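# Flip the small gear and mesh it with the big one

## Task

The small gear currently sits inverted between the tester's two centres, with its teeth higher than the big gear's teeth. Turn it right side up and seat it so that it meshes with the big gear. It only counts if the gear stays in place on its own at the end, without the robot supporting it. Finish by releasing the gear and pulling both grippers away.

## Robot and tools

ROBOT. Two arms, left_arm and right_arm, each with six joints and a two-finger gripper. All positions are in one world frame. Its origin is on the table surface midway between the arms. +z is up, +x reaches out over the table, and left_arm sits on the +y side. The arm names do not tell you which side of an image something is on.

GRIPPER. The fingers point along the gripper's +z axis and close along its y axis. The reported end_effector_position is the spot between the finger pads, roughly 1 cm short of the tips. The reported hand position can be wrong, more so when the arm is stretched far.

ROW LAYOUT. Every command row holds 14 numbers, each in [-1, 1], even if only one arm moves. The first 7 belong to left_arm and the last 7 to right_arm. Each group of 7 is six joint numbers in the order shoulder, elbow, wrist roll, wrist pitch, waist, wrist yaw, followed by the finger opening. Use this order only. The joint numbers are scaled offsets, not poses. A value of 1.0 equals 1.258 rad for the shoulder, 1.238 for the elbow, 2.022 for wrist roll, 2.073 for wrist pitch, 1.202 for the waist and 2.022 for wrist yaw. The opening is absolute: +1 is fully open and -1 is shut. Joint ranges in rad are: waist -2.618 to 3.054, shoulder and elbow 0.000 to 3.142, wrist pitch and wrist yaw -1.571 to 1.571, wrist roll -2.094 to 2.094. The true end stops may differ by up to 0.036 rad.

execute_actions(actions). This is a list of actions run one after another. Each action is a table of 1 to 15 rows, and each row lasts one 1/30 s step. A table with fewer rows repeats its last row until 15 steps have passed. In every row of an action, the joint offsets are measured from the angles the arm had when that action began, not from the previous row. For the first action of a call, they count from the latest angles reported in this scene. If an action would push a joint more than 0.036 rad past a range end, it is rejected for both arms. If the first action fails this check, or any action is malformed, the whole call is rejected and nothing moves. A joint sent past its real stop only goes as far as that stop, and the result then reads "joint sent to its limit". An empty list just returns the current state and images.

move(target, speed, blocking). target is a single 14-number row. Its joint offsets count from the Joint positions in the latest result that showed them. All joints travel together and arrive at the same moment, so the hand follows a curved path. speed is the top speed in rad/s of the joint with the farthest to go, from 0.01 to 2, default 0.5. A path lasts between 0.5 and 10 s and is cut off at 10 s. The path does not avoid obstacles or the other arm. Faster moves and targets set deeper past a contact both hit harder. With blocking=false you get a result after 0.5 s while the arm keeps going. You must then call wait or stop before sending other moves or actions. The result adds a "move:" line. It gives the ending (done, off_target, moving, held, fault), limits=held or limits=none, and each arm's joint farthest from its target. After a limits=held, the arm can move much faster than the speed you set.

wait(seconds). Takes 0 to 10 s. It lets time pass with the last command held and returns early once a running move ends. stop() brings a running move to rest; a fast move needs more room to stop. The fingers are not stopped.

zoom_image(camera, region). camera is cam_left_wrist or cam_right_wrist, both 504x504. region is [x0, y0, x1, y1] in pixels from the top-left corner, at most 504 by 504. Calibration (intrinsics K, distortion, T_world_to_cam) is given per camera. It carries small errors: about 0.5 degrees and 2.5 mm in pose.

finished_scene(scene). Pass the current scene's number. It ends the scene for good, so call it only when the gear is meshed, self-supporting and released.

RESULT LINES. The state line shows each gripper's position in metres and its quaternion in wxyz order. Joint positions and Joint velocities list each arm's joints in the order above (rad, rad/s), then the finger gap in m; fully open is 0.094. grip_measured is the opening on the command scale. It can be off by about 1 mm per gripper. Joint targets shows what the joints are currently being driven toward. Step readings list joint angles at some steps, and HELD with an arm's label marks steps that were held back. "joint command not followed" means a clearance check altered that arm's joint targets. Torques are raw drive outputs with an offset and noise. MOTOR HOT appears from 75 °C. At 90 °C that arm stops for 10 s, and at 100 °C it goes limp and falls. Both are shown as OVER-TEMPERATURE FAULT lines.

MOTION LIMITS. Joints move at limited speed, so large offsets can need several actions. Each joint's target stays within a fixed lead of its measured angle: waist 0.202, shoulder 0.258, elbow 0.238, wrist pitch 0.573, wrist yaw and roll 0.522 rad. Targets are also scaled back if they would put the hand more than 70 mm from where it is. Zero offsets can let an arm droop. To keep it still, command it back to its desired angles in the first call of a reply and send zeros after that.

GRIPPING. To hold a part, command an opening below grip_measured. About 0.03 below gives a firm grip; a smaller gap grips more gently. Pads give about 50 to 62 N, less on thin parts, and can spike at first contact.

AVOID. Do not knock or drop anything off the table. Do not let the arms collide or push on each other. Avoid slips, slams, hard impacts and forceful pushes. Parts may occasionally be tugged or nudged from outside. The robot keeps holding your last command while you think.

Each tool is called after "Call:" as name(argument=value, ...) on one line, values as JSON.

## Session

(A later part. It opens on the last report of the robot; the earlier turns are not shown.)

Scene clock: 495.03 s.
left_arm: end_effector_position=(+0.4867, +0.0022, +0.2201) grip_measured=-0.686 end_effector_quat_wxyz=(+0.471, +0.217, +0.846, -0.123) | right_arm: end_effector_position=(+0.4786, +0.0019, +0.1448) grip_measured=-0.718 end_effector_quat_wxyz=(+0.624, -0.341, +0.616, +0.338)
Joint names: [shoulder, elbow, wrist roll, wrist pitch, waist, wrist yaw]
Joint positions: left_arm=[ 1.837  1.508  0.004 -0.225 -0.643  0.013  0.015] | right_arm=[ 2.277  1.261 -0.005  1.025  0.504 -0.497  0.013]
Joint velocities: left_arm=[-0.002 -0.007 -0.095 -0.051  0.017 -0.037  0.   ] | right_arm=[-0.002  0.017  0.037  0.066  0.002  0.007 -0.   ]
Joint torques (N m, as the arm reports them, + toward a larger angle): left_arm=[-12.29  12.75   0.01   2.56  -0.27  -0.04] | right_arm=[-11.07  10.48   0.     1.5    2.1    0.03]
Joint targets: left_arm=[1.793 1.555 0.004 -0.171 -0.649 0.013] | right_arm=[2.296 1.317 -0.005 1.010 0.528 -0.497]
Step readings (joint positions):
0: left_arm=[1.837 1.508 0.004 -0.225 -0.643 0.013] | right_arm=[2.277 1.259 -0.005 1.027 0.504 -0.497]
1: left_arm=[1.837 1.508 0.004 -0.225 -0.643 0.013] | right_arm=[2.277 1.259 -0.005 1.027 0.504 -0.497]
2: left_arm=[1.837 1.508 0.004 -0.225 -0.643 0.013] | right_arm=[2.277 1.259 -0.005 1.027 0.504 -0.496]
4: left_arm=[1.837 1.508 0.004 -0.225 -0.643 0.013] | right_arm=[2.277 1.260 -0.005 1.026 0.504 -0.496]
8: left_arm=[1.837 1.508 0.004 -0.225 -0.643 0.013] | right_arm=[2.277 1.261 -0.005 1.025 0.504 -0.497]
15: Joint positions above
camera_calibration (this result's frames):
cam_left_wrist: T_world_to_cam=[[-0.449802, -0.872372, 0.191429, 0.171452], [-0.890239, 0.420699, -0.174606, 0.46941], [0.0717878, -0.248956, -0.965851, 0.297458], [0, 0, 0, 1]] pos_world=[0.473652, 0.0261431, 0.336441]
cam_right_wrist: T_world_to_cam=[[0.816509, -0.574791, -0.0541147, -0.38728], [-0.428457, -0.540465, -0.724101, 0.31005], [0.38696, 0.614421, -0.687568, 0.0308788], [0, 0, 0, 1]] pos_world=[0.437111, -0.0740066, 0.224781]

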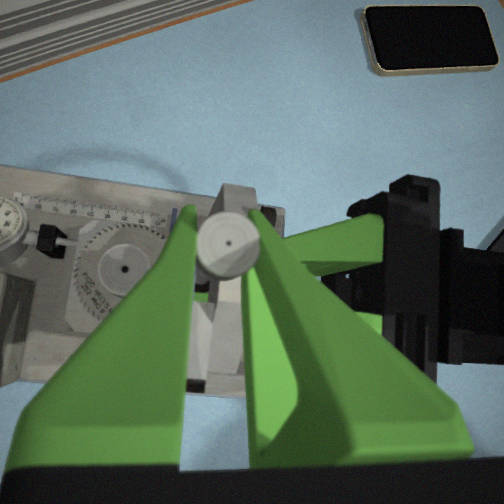

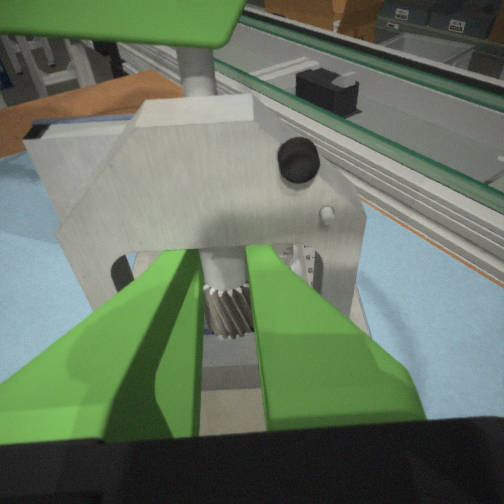

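Call:
execute_actions(actions=[[[-0.03,0.035,0,0.024,-0.005,0,-0.73,0.016,0.048,0,-0.008,0.021,0,-0.77],[-0.025,0.033,0,0.022,-0.005,0,-0.73,0.017,0.051,0,-0.009,0.023,0,-0.77],[-0.025,0.033,0,0.022,-0.005,0,-0.73,0.018,0.054,0,-0.01,0.025,0,-0.77],[-0.025,0.033,0,0.022,-0.005,0,-0.73,0.019,0.057,0,-0.011,0.027,0,-0.77],[-0.025,0.033,0,0.022,-0.005,0,-0.73,0.02,0.06,0,-0.012,0.029,0,-0.77]]])

Scene clock: 499.80 s.
left_arm: end_effector_position=(+0.4867, +0.0022, +0.2201) grip_measured=-0.686 end_effector_quat_wxyz=(+0.471, +0.217, +0.846, -0.123) | right_arm: end_effector_position=(+0.4785, +0.0031, +0.1444) grip_measured=-0.718 end_effector_quat_wxyz=(+0.623, -0.342, +0.616, +0.340)
Joint names: [shoulder, elbow, wrist roll, wrist pitch, waist, wrist yaw]
Joint positions: left_arm=[ 1.837  1.508  0.004 -0.225 -0.643  0.013  0.015] | right_arm=[ 2.281  1.266 -0.002  1.024  0.504 -0.502  0.013]
Joint velocities: left_arm=[ 0.002  0.017 -0.007 -0.022  0.007 -0.022  0.001] | right_arm=[ 0.002  0.012  0.007  0.022  0.012 -0.007  0.001]
Joint torques (N m, as the arm reports them, + toward a larger angle): left_arm=[-11.19  12.28  -0.02   2.61  -0.5   -0.03] | right_arm=[-10.91  11.47  -0.04   1.44   2.8    0.05]
Joint targets: left_arm=[1.806 1.549 0.004 -0.179 -0.649 0.014] | right_arm=[2.302 1.335 -0.005 1.000 0.539 -0.497]
Step readings (joint positions):
0: left_arm=[1.837 1.508 0.004 -0.225 -0.643 0.013] | right_arm=[2.277 1.261 -0.005 1.025 0.504 -0.497]
1: left_arm=[1.837 1.508 0.004 -0.225 -0.643 0.013] | right_arm=[2.277 1.261 -0.005 1.025 0.504 -0.497]
2: left_arm=[1.837 1.508 0.004 -0.225 -0.643 0.013] | right_arm=[2.277 1.261 -0.005 1.025 0.504 -0.497]
4: left_arm=[1.837 1.508 0.004 -0.225 -0.643 0.013] | right_arm=[2.278 1.263 -0.005 1.024 0.504 -0.497]
8: left_arm=[1.837 1.508 0.004 -0.225 -0.643 0.013] | right_arm=[2.281 1.266 -0.002 1.024 0.504 -0.502]
15: Joint positions above
camera_calibration (this result's frames):
cam_left_wrist: T_world_to_cam=[[-0.449802, -0.872372, 0.191429, 0.171452], [-0.890239, 0.420699, -0.174606, 0.46941], [0.0717878, -0.248956, -0.965851, 0.297458], [0, 0, 0, 1]] pos_world=[0.473652, 0.0261431, 0.336441]
cam_right_wrist: T_world_to_cam=[[0.819471, -0.570343, -0.0563576, -0.387733], [-0.42694, -0.541896, -0.723928, 0.309567], [0.382347, 0.617299, -0.68757, 0.0320898], [0, 0, 0, 1]] pos_world=[0.437633, -0.0731963, 0.224316]

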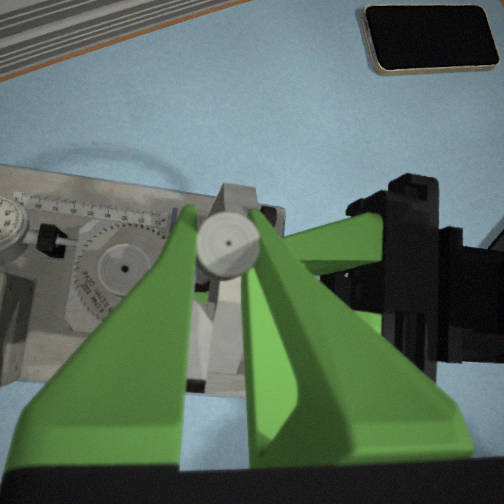

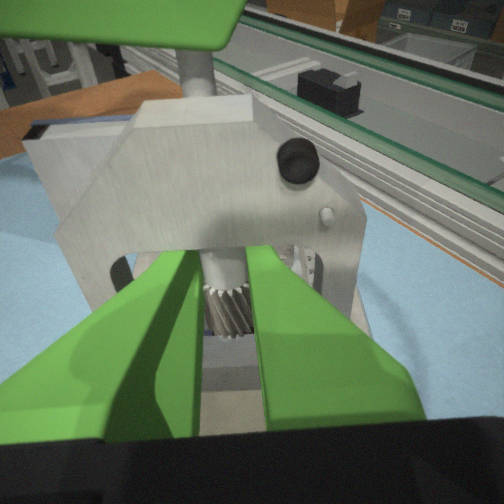

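Moving a little (dial moves). Continue.

Call:
execute_actions(actions=[[[-0.02,0.03,0,0.02,-0.005,0,-0.73,0.018,0.058,0,-0.012,0.031,0.002,-0.77],[-0.018,0.03,0,0.02,-0.005,0,-0.73,0.019,0.06,0,-0.012,0.033,0.002,-0.77],[-0.016,0.03,0,0.02,-0.005,0,-0.73,0.02,0.062,0,-0.013,0.035,0.002,-0.77],[-0.014,0.03,0,0.02,-0.005,0,-0.73,0.021,0.064,0,-0.013,0.037,0.002,-0.77],[-0.012,0.03,0,0.02,-0.005,0,-0.73,0.022,0.066,0,-0.014,0.039,0.002,-0.77]]])

Scene clock: 506.10 s.
left_arm: end_effector_position=(+0.4868, +0.0022, +0.2195) grip_measured=-0.686 end_effector_quat_wxyz=(+0.471, +0.217, +0.846, -0.123) | right_arm: end_effector_position=(+0.4785, +0.0038, +0.1443) grip_measured=-0.718 end_effector_quat_wxyz=(+0.622, -0.342, +0.615, +0.343)
Joint names: [shoulder, elbow, wrist roll, wrist pitch, waist, wrist yaw]
Joint positions: left_arm=[ 1.839  1.508  0.004 -0.225 -0.643  0.013  0.015] | right_arm=[ 2.284  1.27   0.003  1.025  0.504 -0.506  0.013]
Joint velocities: left_arm=[-0.012  0.032  0.037 -0.022  0.007 -0.022 -0.   ] | right_arm=[-0.007  0.017  0.051  0.022  0.007 -0.022 -0.   ]
Joint torques (N m, as the arm reports them, + toward a larger angle): left_arm=[-10.22  12.35   0.01   2.52  -0.64  -0.03] | right_arm=[-10.56  12.04  -0.08   1.38   4.06   0.07]
Joint targets: left_arm=[1.822 1.545 0.004 -0.183 -0.649 0.013] | right_arm=[2.309 1.348 -0.002 0.995 0.551 -0.498]
Step readings (joint positions):
0: left_arm=[1.837 1.508 0.004 -0.225 -0.643 0.013] | right_arm=[2.281 1.266 -0.002 1.024 0.504 -0.502]
1: left_arm=[1.837 1.508 0.004 -0.225 -0.643 0.013] | right_arm=[2.281 1.266 -0.002 1.024 0.504 -0.502]
2: left_arm=[1.837 1.508 0.004 -0.225 -0.643 0.013] | right_arm=[2.281 1.266 -0.002 1.024 0.504 -0.502]
4: left_arm=[1.838 1.508 0.004 -0.225 -0.643 0.013] | right_arm=[2.281 1.266 -0.002 1.024 0.504 -0.502]
8: left_arm=[1.839 1.508 0.004 -0.225 -0.643 0.013] | right_arm=[2.284 1.270 0.002 1.025 0.504 -0.506]
15: Joint positions above
camera_calibration (this result's frames):
cam_left_wrist: T_world_to_cam=[[-0.449344, -0.872655, 0.191215, 0.171458], [-0.890534, 0.420535, -0.173491, 0.46932], [0.070985, -0.24824, -0.966094, 0.297303], [0, 0, 0, 1]] pos_world=[0.473885, 0.0260606, 0.33586]
cam_right_wrist: T_world_to_cam=[[0.821735, -0.566658, -0.060421, -0.387796], [-0.426461, -0.54115, -0.724768, 0.309809], [0.377998, 0.621334, -0.686339, 0.033527], [0, 0, 0, 1]] pos_world=[0.438114, -0.072926, 0.224119]

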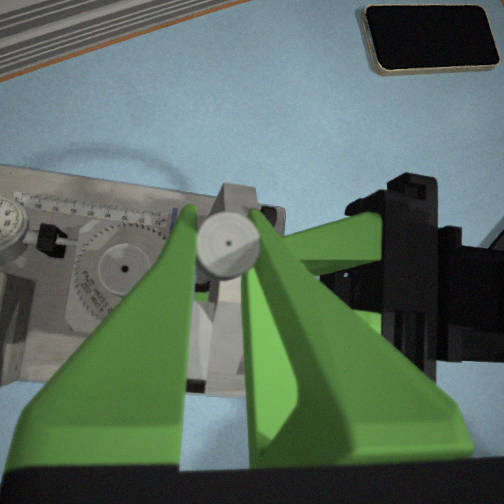

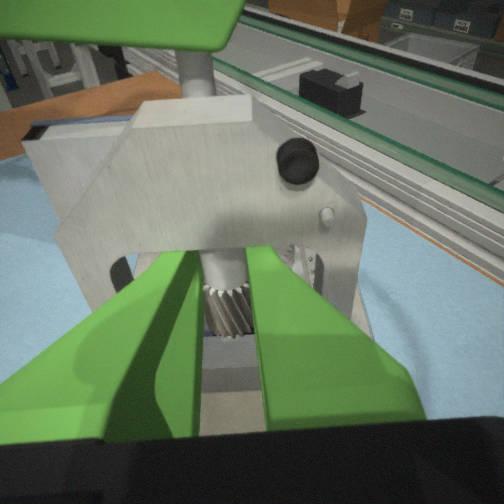

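Call:
execute_actions(actions=[[[-0.01,0.028,0,0.018,-0.005,0,-0.73,0.022,0.061,0,-0.016,0.039,0.002,-0.77],[-0.006,0.025,0,0.015,-0.005,0,-0.73,0.025,0.059,0,-0.02,0.039,0.002,-0.77],[-0.002,0.022,0,0.012,-0.005,0,-0.73,0.028,0.057,0,-0.024,0.039,0.002,-0.77],[0.002,0.02,0,0.009,-0.005,0,-0.73,0.031,0.055,0,-0.028,0.039,0.002,-0.77],[0.006,0.018,0,0.006,-0.005,0,-0.73,0.034,0.053,0,-0.032,0.039,0.002,-0.77]]])

Scene clock: 513.83 s.
left_arm: end_effector_position=(+0.4868, +0.0022, +0.2185) grip_measured=-0.686 end_effector_quat_wxyz=(+0.470, +0.217, +0.847, -0.122) | right_arm: end_effector_position=(+0.4784, +0.0039, +0.1435) grip_measured=-0.718 end_effector_quat_wxyz=(+0.621, -0.341, +0.615, +0.345)
Joint names: [shoulder, elbow, wrist roll, wrist pitch, waist, wrist yaw]
Joint positions: left_arm=[ 1.84   1.508  0.004 -0.225 -0.643  0.013  0.015] | right_arm=[ 2.287  1.27   0.006  1.028  0.504 -0.507  0.013]
Joint velocities: left_arm=[-0.007  0.002 -0.022  0.022  0.002 -0.022  0.   ] | right_arm=[-0.007 -0.017 -0.037 -0.066 -0.012  0.051  0.   ]
Joint torques (N m, as the arm reports them, + toward a larger angle): left_arm=[-8.73 10.59 -0.04  2.27 -0.34 -0.02] | right_arm=[-9.28 11.3  -0.05  1.01  3.94  0.02]
Joint targets: left_arm=[1.846 1.530 0.004 -0.212 -0.649 0.013] | right_arm=[2.327 1.335 0.003 0.959 0.551 -0.502]
Step readings (joint positions):
0: left_arm=[1.839 1.508 0.004 -0.225 -0.643 0.013] | right_arm=[2.284 1.270 0.003 1.025 0.504 -0.506]
1: left_arm=[1.839 1.508 0.004 -0.225 -0.643 0.013] | right_arm=[2.284 1.270 0.003 1.025 0.504 -0.506]
2: left_arm=[1.839 1.508 0.004 -0.225 -0.643 0.013] | right_arm=[2.284 1.270 0.003 1.025 0.504 -0.506]
4: left_arm=[1.839 1.508 0.004 -0.225 -0.643 0.013] | right_arm=[2.286 1.270 0.004 1.027 0.504 -0.507]
8: left_arm=[1.840 1.508 0.004 -0.225 -0.643 0.013] | right_arm=[2.287 1.270 0.006 1.028 0.504 -0.507]
15: Joint positions above
camera_calibration (this result's frames):
cam_left_wrist: T_world_to_cam=[[-0.448958, -0.872861, 0.191179, 0.171463], [-0.890882, 0.420721, -0.171239, 0.46888], [0.0690345, -0.247197, -0.966503, 0.29739], [0, 0, 0, 1]] pos_world=[0.474167, 0.0259102, 0.334939]
cam_right_wrist: T_world_to_cam=[[0.822261, -0.565582, -0.0632826, -0.387516], [-0.427455, -0.540352, -0.724777, 0.309684], [0.375726, 0.623006, -0.686071, 0.0339407], [0, 0, 0, 1]] pos_world=[0.438263, -0.072979, 0.223215]

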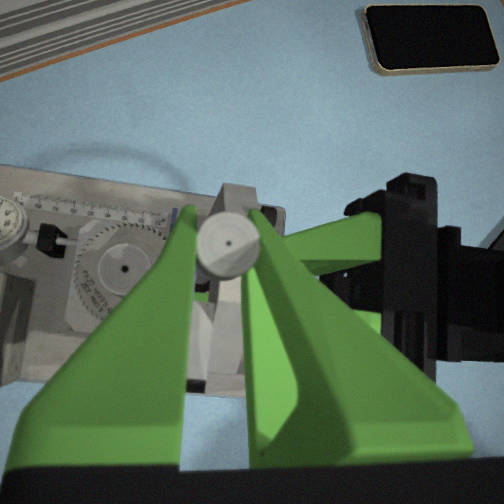

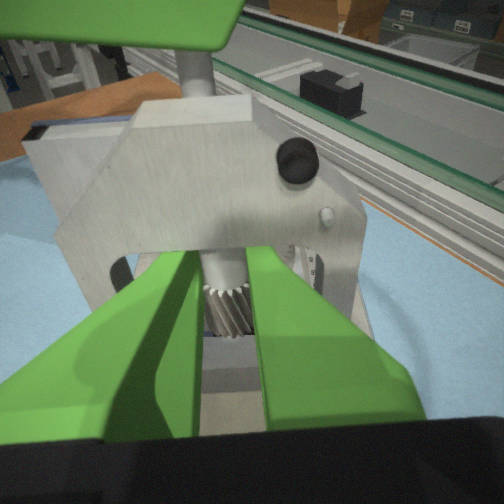

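Call:
execute_actions(actions=[[[0,0.02,0,0,0,0,0,0.015,0.05,0,-0.01,0.035,0.002,-0.77]],[[-0.03,0,0,0.02,0,0,0,0.015,0.05,0,-0.01,0.035,0.002,-0.77],[-0.06,-0.03,0,0.03,0,0,0,0.015,0.05,0,-0.01,0.035,0.002,-0.77],[-0.1,-0.06,0,0.04,0,0,0,0.015,0.05,0,-0.01,0.035,0.002,-0.77]],[[-0.1,-0.12,0,0.07,0,0,0,0.015,0.05,0,-0.01,0.035,0.002,-0.77]],[[-0.1,-0.15,0,0.1,0,0,0,0.015,0.05,0,-0.01,0.035,0.002,-0.77]],[[-0.05,-0.2,0,0.15,0,0,0,0.015,0.05,0,-0.01,0.035,0.002,-0.77]],[[0,-0.2,0,0.18,0,0,0,0.015,0.05,0,-0.01,0.035,0.002,-0.77]]])

Scene clock: 534.80 s.
left_arm: end_effector_position=(+0.3933, +0.0522, +0.2368) grip_measured=-0.003 end_effector_quat_wxyz=(+0.679, +0.179, +0.690, -0.173) | right_arm: end_effector_position=(+0.4787, +0.0043, +0.1419) grip_measured=-0.718 end_effector_quat_wxyz=(+0.621, -0.340, +0.617, +0.344)
Joint names: [shoulder, elbow, wrist roll, wrist pitch, waist, wrist yaw]
Joint positions: left_arm=[ 1.447  0.621  0.004  0.81  -0.643  0.013  0.047] | right_arm=[ 2.289  1.27   0.006  1.028  0.506 -0.501  0.013]
Joint velocities: left_arm=[ 0.002  0.007 -0.037  0.154  0.002  0.051  0.001] | right_arm=[-0.002 -0.012 -0.037 -0.007 -0.002 -0.037  0.   ]
Joint torques (N m, as the arm reports them, + toward a larger angle): left_arm=[-5.86  8.4  -0.01  2.29  0.13 -0.03] | right_arm=[-11.06  10.98  -0.01   1.46   3.42   0.07]
Joint targets: left_arm=[1.437 0.628 0.004 0.836 -0.643 0.013] | right_arm=[2.308 1.332 0.006 1.007 0.548 -0.497]
Step readings (joint positions; steps 1 to 15: 1st action; 16 to 30: 2nd action; 31 to 45: 3rd action; 46 to 60: 4th action; 61 to 75: 5th action; 76 to 90: 6th action):
0: left_arm=[1.840 1.508 0.004 -0.225 -0.643 0.013] | right_arm=[2.287 1.270 0.006 1.028 0.504 -0.507]
1: left_arm=[1.840 1.508 0.004 -0.226 -0.643 0.013] | right_arm=[2.287 1.270 0.006 1.031 0.504 -0.507]
2: left_arm=[1.840 1.508 0.004 -0.226 -0.643 0.013] | right_arm=[2.287 1.270 0.006 1.030 0.504 -0.508]
4: left_arm=[1.840 1.508 0.004 -0.226 -0.643 0.013] | right_arm=[2.289 1.270 0.006 1.028 0.505 -0.503]
8: left_arm=[1.840 1.508 0.004 -0.226 -0.643 0.013] | right_arm=[2.289 1.270 0.006 1.028 0.506 -0.502]
15: left_arm=[1.840 1.508 0.004 -0.226 -0.643 0.013] | right_arm=[2.289 1.270 0.006 1.028 0.506 -0.502]
16: left_arm=[1.839 1.508 0.004 -0.223 -0.643 0.013] | right_arm=[2.289 1.270 0.006 1.028 0.506 -0.502]
17: left_arm=[1.832 1.502 0.004 -0.215 -0.643 0.013] | right_arm=[2.289 1.270 0.006 1.028 0.506 -0.501]
19: left_arm=[1.792 1.462 0.004 -0.197 -0.643 0.013] | right_arm=[2.289 1.270 0.006 1.028 0.506 -0.501]
23: left_arm=[1.727 1.443 0.004 -0.177 -0.643 0.013] | right_arm=[2.289 1.270 0.006 1.028 0.506 -0.501]
30: left_arm=[1.714 1.443 0.004 -0.148 -0.643 0.013] | right_arm=[2.289 1.270 0.006 1.028 0.506 -0.501]
31: left_arm=[1.700 1.417 0.004 -0.115 -0.643 0.013] | right_arm=[2.289 1.270 0.006 1.028 0.506 -0.501]
32: left_arm=[1.671 1.372 0.004 -0.089 -0.643 0.013] | right_arm=[2.289 1.270 0.006 1.028 0.506 -0.501]
34: left_arm=[1.623 1.315 0.004 -0.078 -0.643 0.013] | right_arm=[2.289 1.270 0.006 1.028 0.506 -0.501]
38: left_arm=[1.600 1.304 0.004 -0.040 -0.643 0.013] | right_arm=[2.289 1.270 0.006 1.028 0.506 -0.501]
45: left_arm=[1.599 1.304 0.004 -0.016 -0.643 0.013] | right_arm=[2.289 1.270 0.006 1.028 0.506 -0.501]
46: left_arm=[1.585 1.273 0.004 0.027 -0.643 0.013] | right_arm=[2.289 1.270 0.006 1.028 0.506 -0.501]
47: left_arm=[1.554 1.219 0.004 0.068 -0.643 0.013] | right_arm=[2.289 1.270 0.006 1.028 0.506 -0.501]
49: left_arm=[1.503 1.145 0.004 0.094 -0.643 0.013] | right_arm=[2.289 1.270 0.006 1.028 0.506 -0.501]
53: left_arm=[1.489 1.127 0.004 0.140 -0.643 0.013] | right_arm=[2.289 1.270 0.006 1.028 0.506 -0.501]
60: left_arm=[1.489 1.127 0.004 0.174 -0.643 0.013] | right_arm=[2.289 1.270 0.006 1.028 0.506 -0.501]
61: left_arm=[1.481 1.091 0.004 0.237 -0.643 0.013] | right_arm=[2.289 1.270 0.006 1.028 0.506 -0.501]
62: left_arm=[1.458 1.027 0.004 0.309 -0.643 0.013] | right_arm=[2.289 1.270 0.006 1.028 0.506 -0.501]
64: left_arm=[1.431 0.928 0.004 0.370 -0.643 0.013] | right_arm=[2.289 1.270 0.006 1.028 0.506 -0.501]
68: left_arm=[1.437 0.876 0.004 0.401 -0.643 0.013] | right_arm=[2.289 1.270 0.006 1.028 0.506 -0.501]
75: left_arm=[1.437 0.876 0.004 0.462 -0.643 0.013] | right_arm=[2.289 1.270 0.006 1.028 0.506 -0.501]
76: left_arm=[1.436 0.842 0.004 0.532 -0.643 0.013] | right_arm=[2.289 1.270 0.006 1.028 0.506 -0.501]
77: left_arm=[1.428 0.783 0.004 0.621 -0.643 0.013] | right_arm=[2.289 1.270 0.006 1.028 0.506 -0.501]
79: left_arm=[1.426 0.683 0.004 0.704 -0.643 0.013] | right_arm=[2.289 1.270 0.006 1.028 0.506 -0.501]
83: left_arm=[1.447 0.621 0.004 0.736 -0.643 0.013] | right_arm=[2.289 1.270 0.006 1.028 0.506 -0.501]
90: Joint positions above
camera_calibration (this result's frames):
cam_left_wrist: T_world_to_cam=[[-0.53768, -0.825431, 0.171943, 0.206589], [-0.689445, 0.313033, -0.653205, 0.408142], [0.485352, -0.46976, -0.7374, 0.127549], [0, 0, 0, 1]] pos_world=[0.330564, 0.10268, 0.325134]
cam_right_wrist: T_world_to_cam=[[0.819668, -0.569087, -0.0654485, -0.386074], [-0.432137, -0.539291, -0.722788, 0.310778], [0.376034, 0.620729, -0.687964, 0.0326174], [0, 0, 0, 1]] pos_world=[0.438486, -0.0723566, 0.221798]

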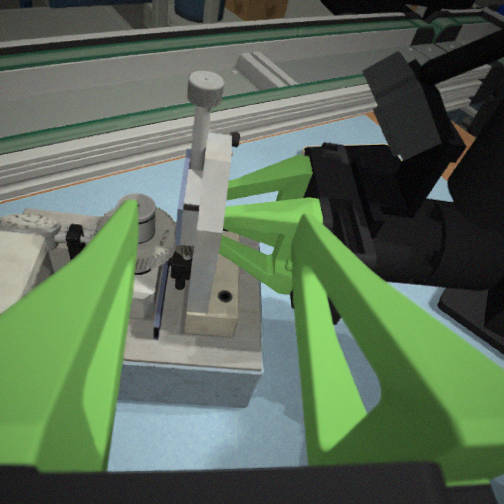

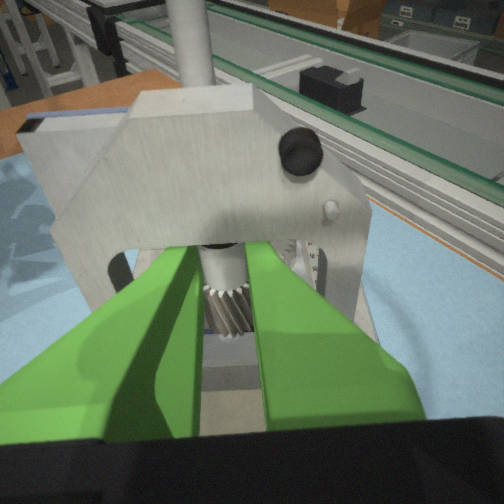

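Call:
move(target=[0.36,-0.1,0,0.35,0.04,0,0,0.005,0.02,0,0,0.005,0,-0.77], speed=0.5)

Call:
zoom_image(camera="cam_left_wrist", region=[120, 100, 320, 300])

Scene clock: 541.90 s.
left_arm: end_effector_position=(+0.4094, +0.0646, +0.1761) grip_measured=-0.003 end_effector_quat_wxyz=(+0.737, +0.152, +0.636, -0.171) | right_arm: end_effector_position=(+0.4791, +0.0034, +0.1419) grip_measured=-0.718 end_effector_quat_wxyz=(+0.621, -0.340, +0.617, +0.344)
Joint names: [shoulder, elbow, wrist roll, wrist pitch, waist, wrist yaw]
Joint positions: left_arm=[ 1.892  0.513  0.004  1.525 -0.602  0.013  0.047] | right_arm=[ 2.289  1.27   0.006  1.028  0.504 -0.503  0.013]
Joint velocities: left_arm=[-0.002 -0.002 -0.037 -0.139  0.002 -0.051  0.001] | right_arm=[ 0.002  0.002 -0.022  0.037 -0.002  0.022 -0.001]
Joint torques (N m, as the arm reports them, + toward a larger angle): left_arm=[-6.49  3.69  0.04  2.29  0.69 -0.05] | right_arm=[-12.26   8.09  -0.02   1.67   0.78   0.  ]
Joint targets: left_arm=[1.901 0.497 0.004 1.535 -0.595 0.013] | right_arm=[2.296 1.294 0.006 1.028 0.512 -0.501]
move: off_target (right_arm); limits=none; left_arm: farthest joint: the elbow, 0.016 radians from its target (0.124 radians at the start); right_arm: farthest joint: the elbow, 0.025 radians from its target (0.025 radians at the start)
camera_calibration (this result's frames):
cam_left_wrist: T_world_to_cam=[[-0.527589, -0.835068, 0.155922, 0.235281], [-0.597523, 0.234326, -0.76685, 0.363179], [0.603835, -0.497748, -0.6226, 0.0138171], [0, 0, 0, 1]] pos_world=[0.332796, 0.11825, 0.250421]
cam_right_wrist: T_world_to_cam=[[0.819669, -0.569088, -0.0654316, -0.386987], [-0.43213, -0.539303, -0.722783, 0.310508], [0.37604, 0.620718, -0.68797, 0.0329791], [0, 0, 0, 1]] pos_world=[0.438979, -0.0732422, 0.221798]

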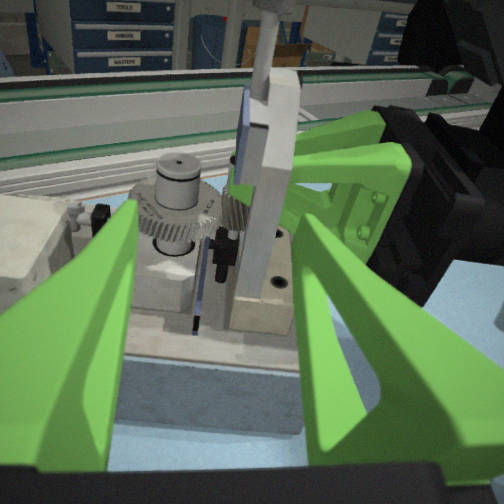

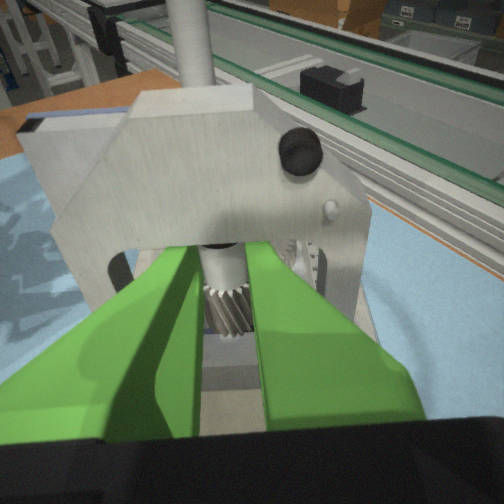

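Region (120, 100, 320, 300) of cam_left_wrist's 504x504 image, scaled by 2.520, with more detail than that image has.

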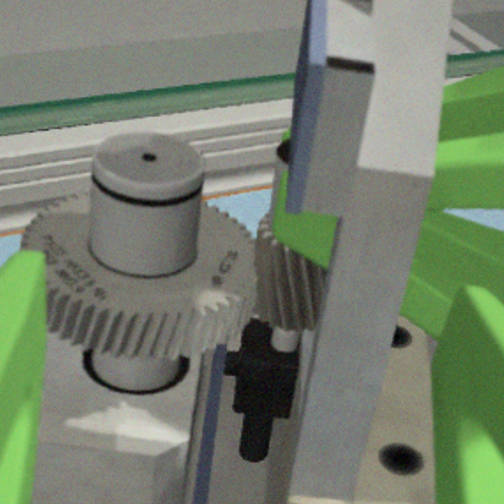

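Plausible. Open slightly and see whether it stays.

Call:
move(target=[0,0,0,0,0,0,0,0,0.015,0,0,0,0,-0.6])

Call:
zoom_image(camera="cam_left_wrist", region=[120, 100, 320, 300])

Scene clock: 546.50 s.
left_arm: end_effector_position=(+0.4094, +0.0646, +0.1762) grip_measured=-0.003 end_effector_quat_wxyz=(+0.737, +0.152, +0.636, -0.171) | right_arm: end_effector_position=(+0.4791, +0.0034, +0.1419) grip_measured=-0.601 end_effector_quat_wxyz=(+0.621, -0.340, +0.617, +0.344)
Joint names: [shoulder, elbow, wrist roll, wrist pitch, waist, wrist yaw]
Joint positions: left_arm=[ 1.892  0.513  0.004  1.526 -0.602  0.013  0.047] | right_arm=[ 2.289  1.27   0.006  1.028  0.504 -0.503  0.019]
Joint velocities: left_arm=[ 0.012  0.002 -0.022 -0.037 -0.012  0.081 -0.   ] | right_arm=[ 0.017  0.002  0.007 -0.007 -0.012  0.007 -0.001]
Joint torques (N m, as the arm reports them, + toward a larger angle): left_arm=[-6.86  5.12  0.02  2.13  0.1  -0.04] | right_arm=[-12.8    7.64  -0.01   1.66  -0.15   0.  ]
Joint targets: left_arm=[1.892 0.513 0.004 1.525 -0.602 0.013] | right_arm=[2.289 1.288 0.006 1.028 0.504 -0.503]
move: done; limits=none; left_arm: farthest joint: the wrist pitch, 0.001 radians from its target (0.001 radians at the start); right_arm: farthest joint: the elbow, 0.019 radians from its target (0.019 radians at the start)
camera_calibration (this result's frames):
cam_left_wrist: T_world_to_cam=[[-0.527643, -0.835042, 0.155879, 0.235292], [-0.597259, 0.234199, -0.767094, 0.363186], [0.604049, -0.497851, -0.62231, 0.013754], [0, 0, 0, 1]] pos_world=[0.332758, 0.118269, 0.25048]
cam_right_wrist: T_world_to_cam=[[0.819669, -0.569088, -0.0654316, -0.386987], [-0.43213, -0.539303, -0.722783, 0.310508], [0.37604, 0.620718, -0.68797, 0.0329791], [0, 0, 0, 1]] pos_world=[0.438979, -0.0732422, 0.221798]

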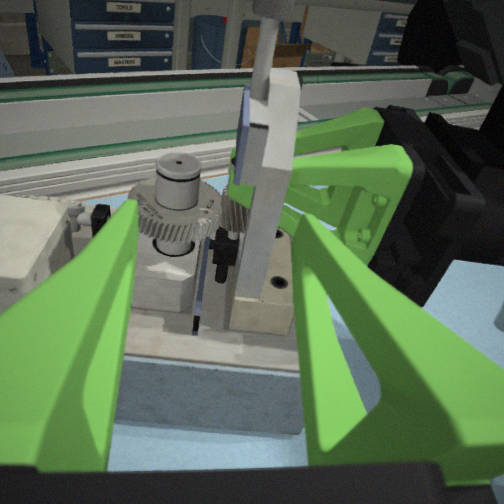

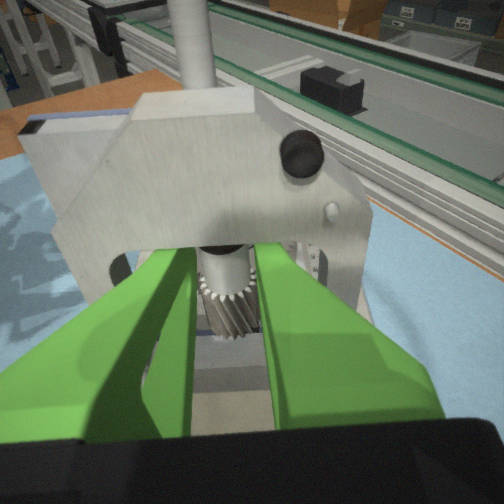

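Region (120, 100, 320, 300) of cam_left_wrist's 504x504 image, scaled by 2.520, with more detail than that image has.

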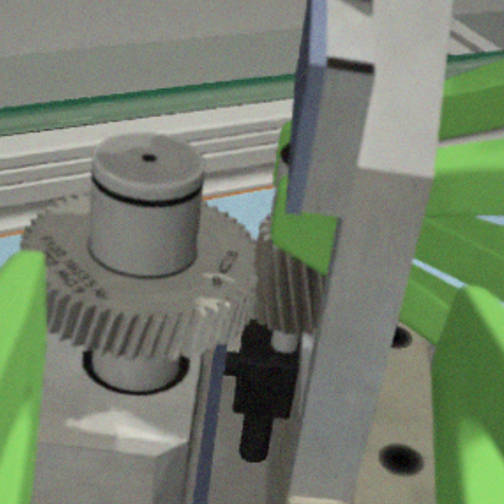

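It seated further. Withdraw.

Call:
move(target=[-0.15,0,0,0,0.1,0,0,-0.158,-0.258,0,0.068,-0.08,-0.043,-0.48], speed=0.2)

Call:
zoom_image(camera="cam_right_wrist", region=[130, 60, 330, 260])

Scene clock: 551.97 s.
left_arm: end_effector_position=(+0.4137, +0.1174, +0.2504) grip_measured=-0.003 end_effector_quat_wxyz=(+0.799, +0.105, +0.576, -0.138) | right_arm: end_effector_position=(+0.4433, -0.0574, +0.1494) grip_measured=-0.481 end_effector_quat_wxyz=(+0.625, -0.337, +0.617, +0.340)
Joint names: [shoulder, elbow, wrist roll, wrist pitch, waist, wrist yaw]
Joint positions: left_arm=[ 1.719  0.513  0.004  1.526 -0.489  0.013  0.047] | right_arm=[ 2.116  0.972  0.006  1.159  0.414 -0.583  0.024]
Joint velocities: left_arm=[-0.007  0.002 -0.051 -0.022  0.022  0.081 -0.   ] | right_arm=[0.022 0.007 0.022 0.022 0.002 0.022 0.   ]
Joint torques (N m, as the arm reports them, + toward a larger angle): left_arm=[-7.06  6.   -0.01  2.07  0.37 -0.02] | right_arm=[-13.11   4.06   0.03   1.76  -0.4   -0.02]
Joint targets: left_arm=[1.704 0.513 0.004 1.526 -0.482 0.013] | right_arm=[2.091 0.950 0.006 1.169 0.408 -0.590]
move: off_target (right_arm); limits=none; left_arm: farthest joint: the shoulder, 0.015 radians from its target (0.189 radians at the start); right_arm: farthest joint: the shoulder, 0.026 radians from its target (0.199 radians at the start)
camera_calibration (this result's frames):
cam_left_wrist: T_world_to_cam=[[-0.454012, -0.880826, 0.134233, 0.250412], [-0.485757, 0.118399, -0.866038, 0.402592], [0.746936, -0.458396, -0.481622, -0.0153464], [0, 0, 0, 1]] pos_world=[0.320715, 0.165869, 0.307655]
cam_right_wrist: T_world_to_cam=[[0.814178, -0.577366, -0.0613428, -0.390398], [-0.432902, -0.53324, -0.726808, 0.268936], [0.386924, 0.618307, -0.684096, 0.0838851], [0, 0, 0, 1]] pos_world=[0.401819, -0.133862, 0.228902]

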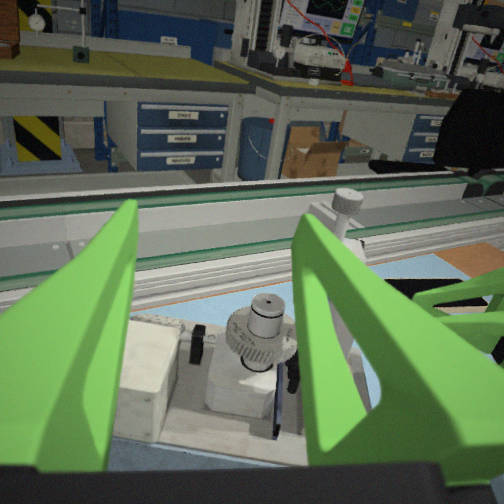

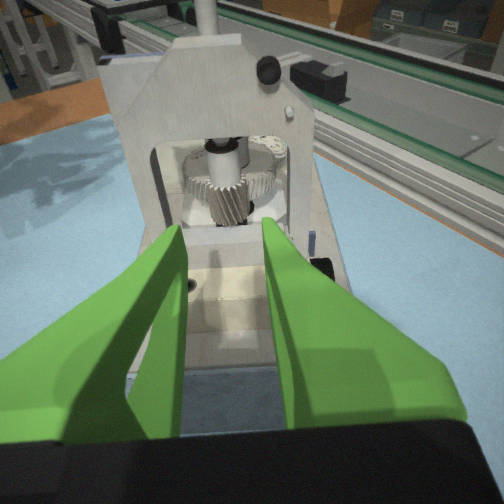

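Region (130, 60, 330, 260) of cam_right_wrist's 504x504 image, scaled by 2.520, with more detail than that image has.

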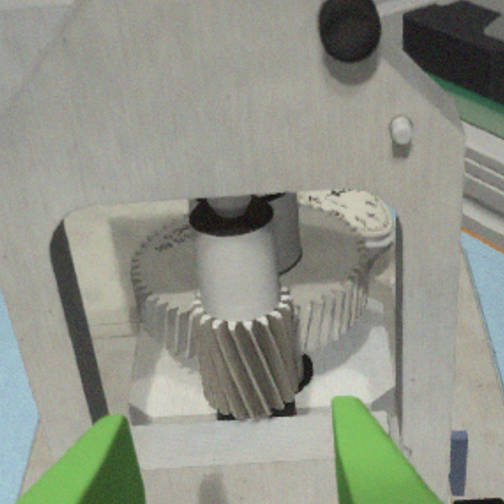

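Call:
move(target=[-0.2,0,0,-0.1,0.2,0,0,-0.2,-0.15,0,0,-0.25,0,-0.48], speed=0.5)

Call:
finished_scene(scene=1)

Scene clock: 557.57 s.
left_arm: end_effector_position=(+0.4134, +0.2202, +0.3065) grip_measured=-0.003 end_effector_quat_wxyz=(+0.827, +0.035, +0.559, -0.044) | right_arm: end_effector_position=(+0.4715, -0.2092, +0.2008) grip_measured=-0.481 end_effector_quat_wxyz=(+0.692, -0.246, +0.636, +0.236)
Joint names: [shoulder, elbow, wrist roll, wrist pitch, waist, wrist yaw]
Joint positions: left_arm=[ 1.48   0.513  0.004  1.349 -0.254  0.014  0.047] | right_arm=[ 1.886  0.81   0.006  1.16   0.112 -0.584  0.024]
Joint velocities: left_arm=[ 0.002  0.017 -0.007 -0.066  0.002  0.051 -0.001] | right_arm=[-0.002 -0.012 -0.022 -0.095 -0.012  0.037  0.   ]
Joint torques (N m, as the arm reports them, + toward a larger angle): left_arm=[-5.7   6.94 -0.03  1.66  0.48 -0.04] | right_arm=[-10.68   4.31  -0.01   1.62   0.22   0.04]
Joint targets: left_arm=[1.467 0.513 0.004 1.319 -0.249 0.013] | right_arm=[1.865 0.787 0.006 1.159 0.114 -0.583]
move: off_target (left_arm, right_arm); limits=none; left_arm: farthest joint: the wrist pitch, 0.030 radians from its target (0.207 radians at the start); right_arm: farthest joint: the elbow, 0.024 radians from its target (0.186 radians at the start)
camera_calibration (this result's frames):
cam_left_wrist: T_world_to_cam=[[-0.244435, -0.961552, 0.12518, 0.267189], [-0.445456, -0.00331567, -0.895297, 0.457992], [0.86129, -0.274604, -0.427519, -0.0452826], [0, 0, 0, 1]] pos_world=[0.308327, 0.245999, 0.357233]
cam_right_wrist: T_world_to_cam=[[0.608786, -0.792908, -0.0260037, -0.453142], [-0.520833, -0.374736, -0.767011, 0.320301], [0.598425, 0.480489, -0.641107, 0.0647693], [0, 0, 0, 1]] pos_world=[0.40393, -0.270393, 0.275415]

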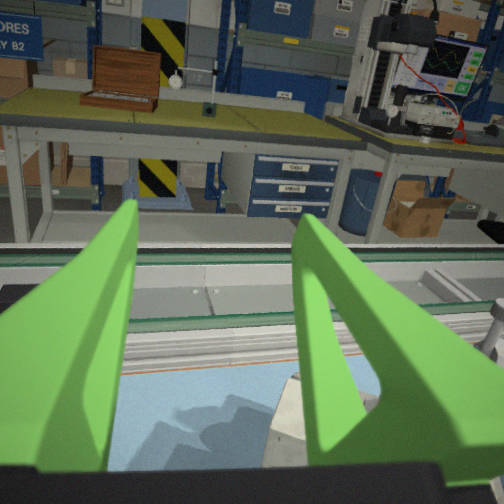

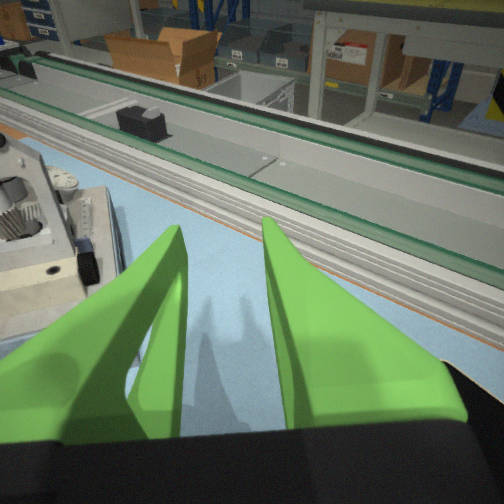

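The scene is finished: the task was done.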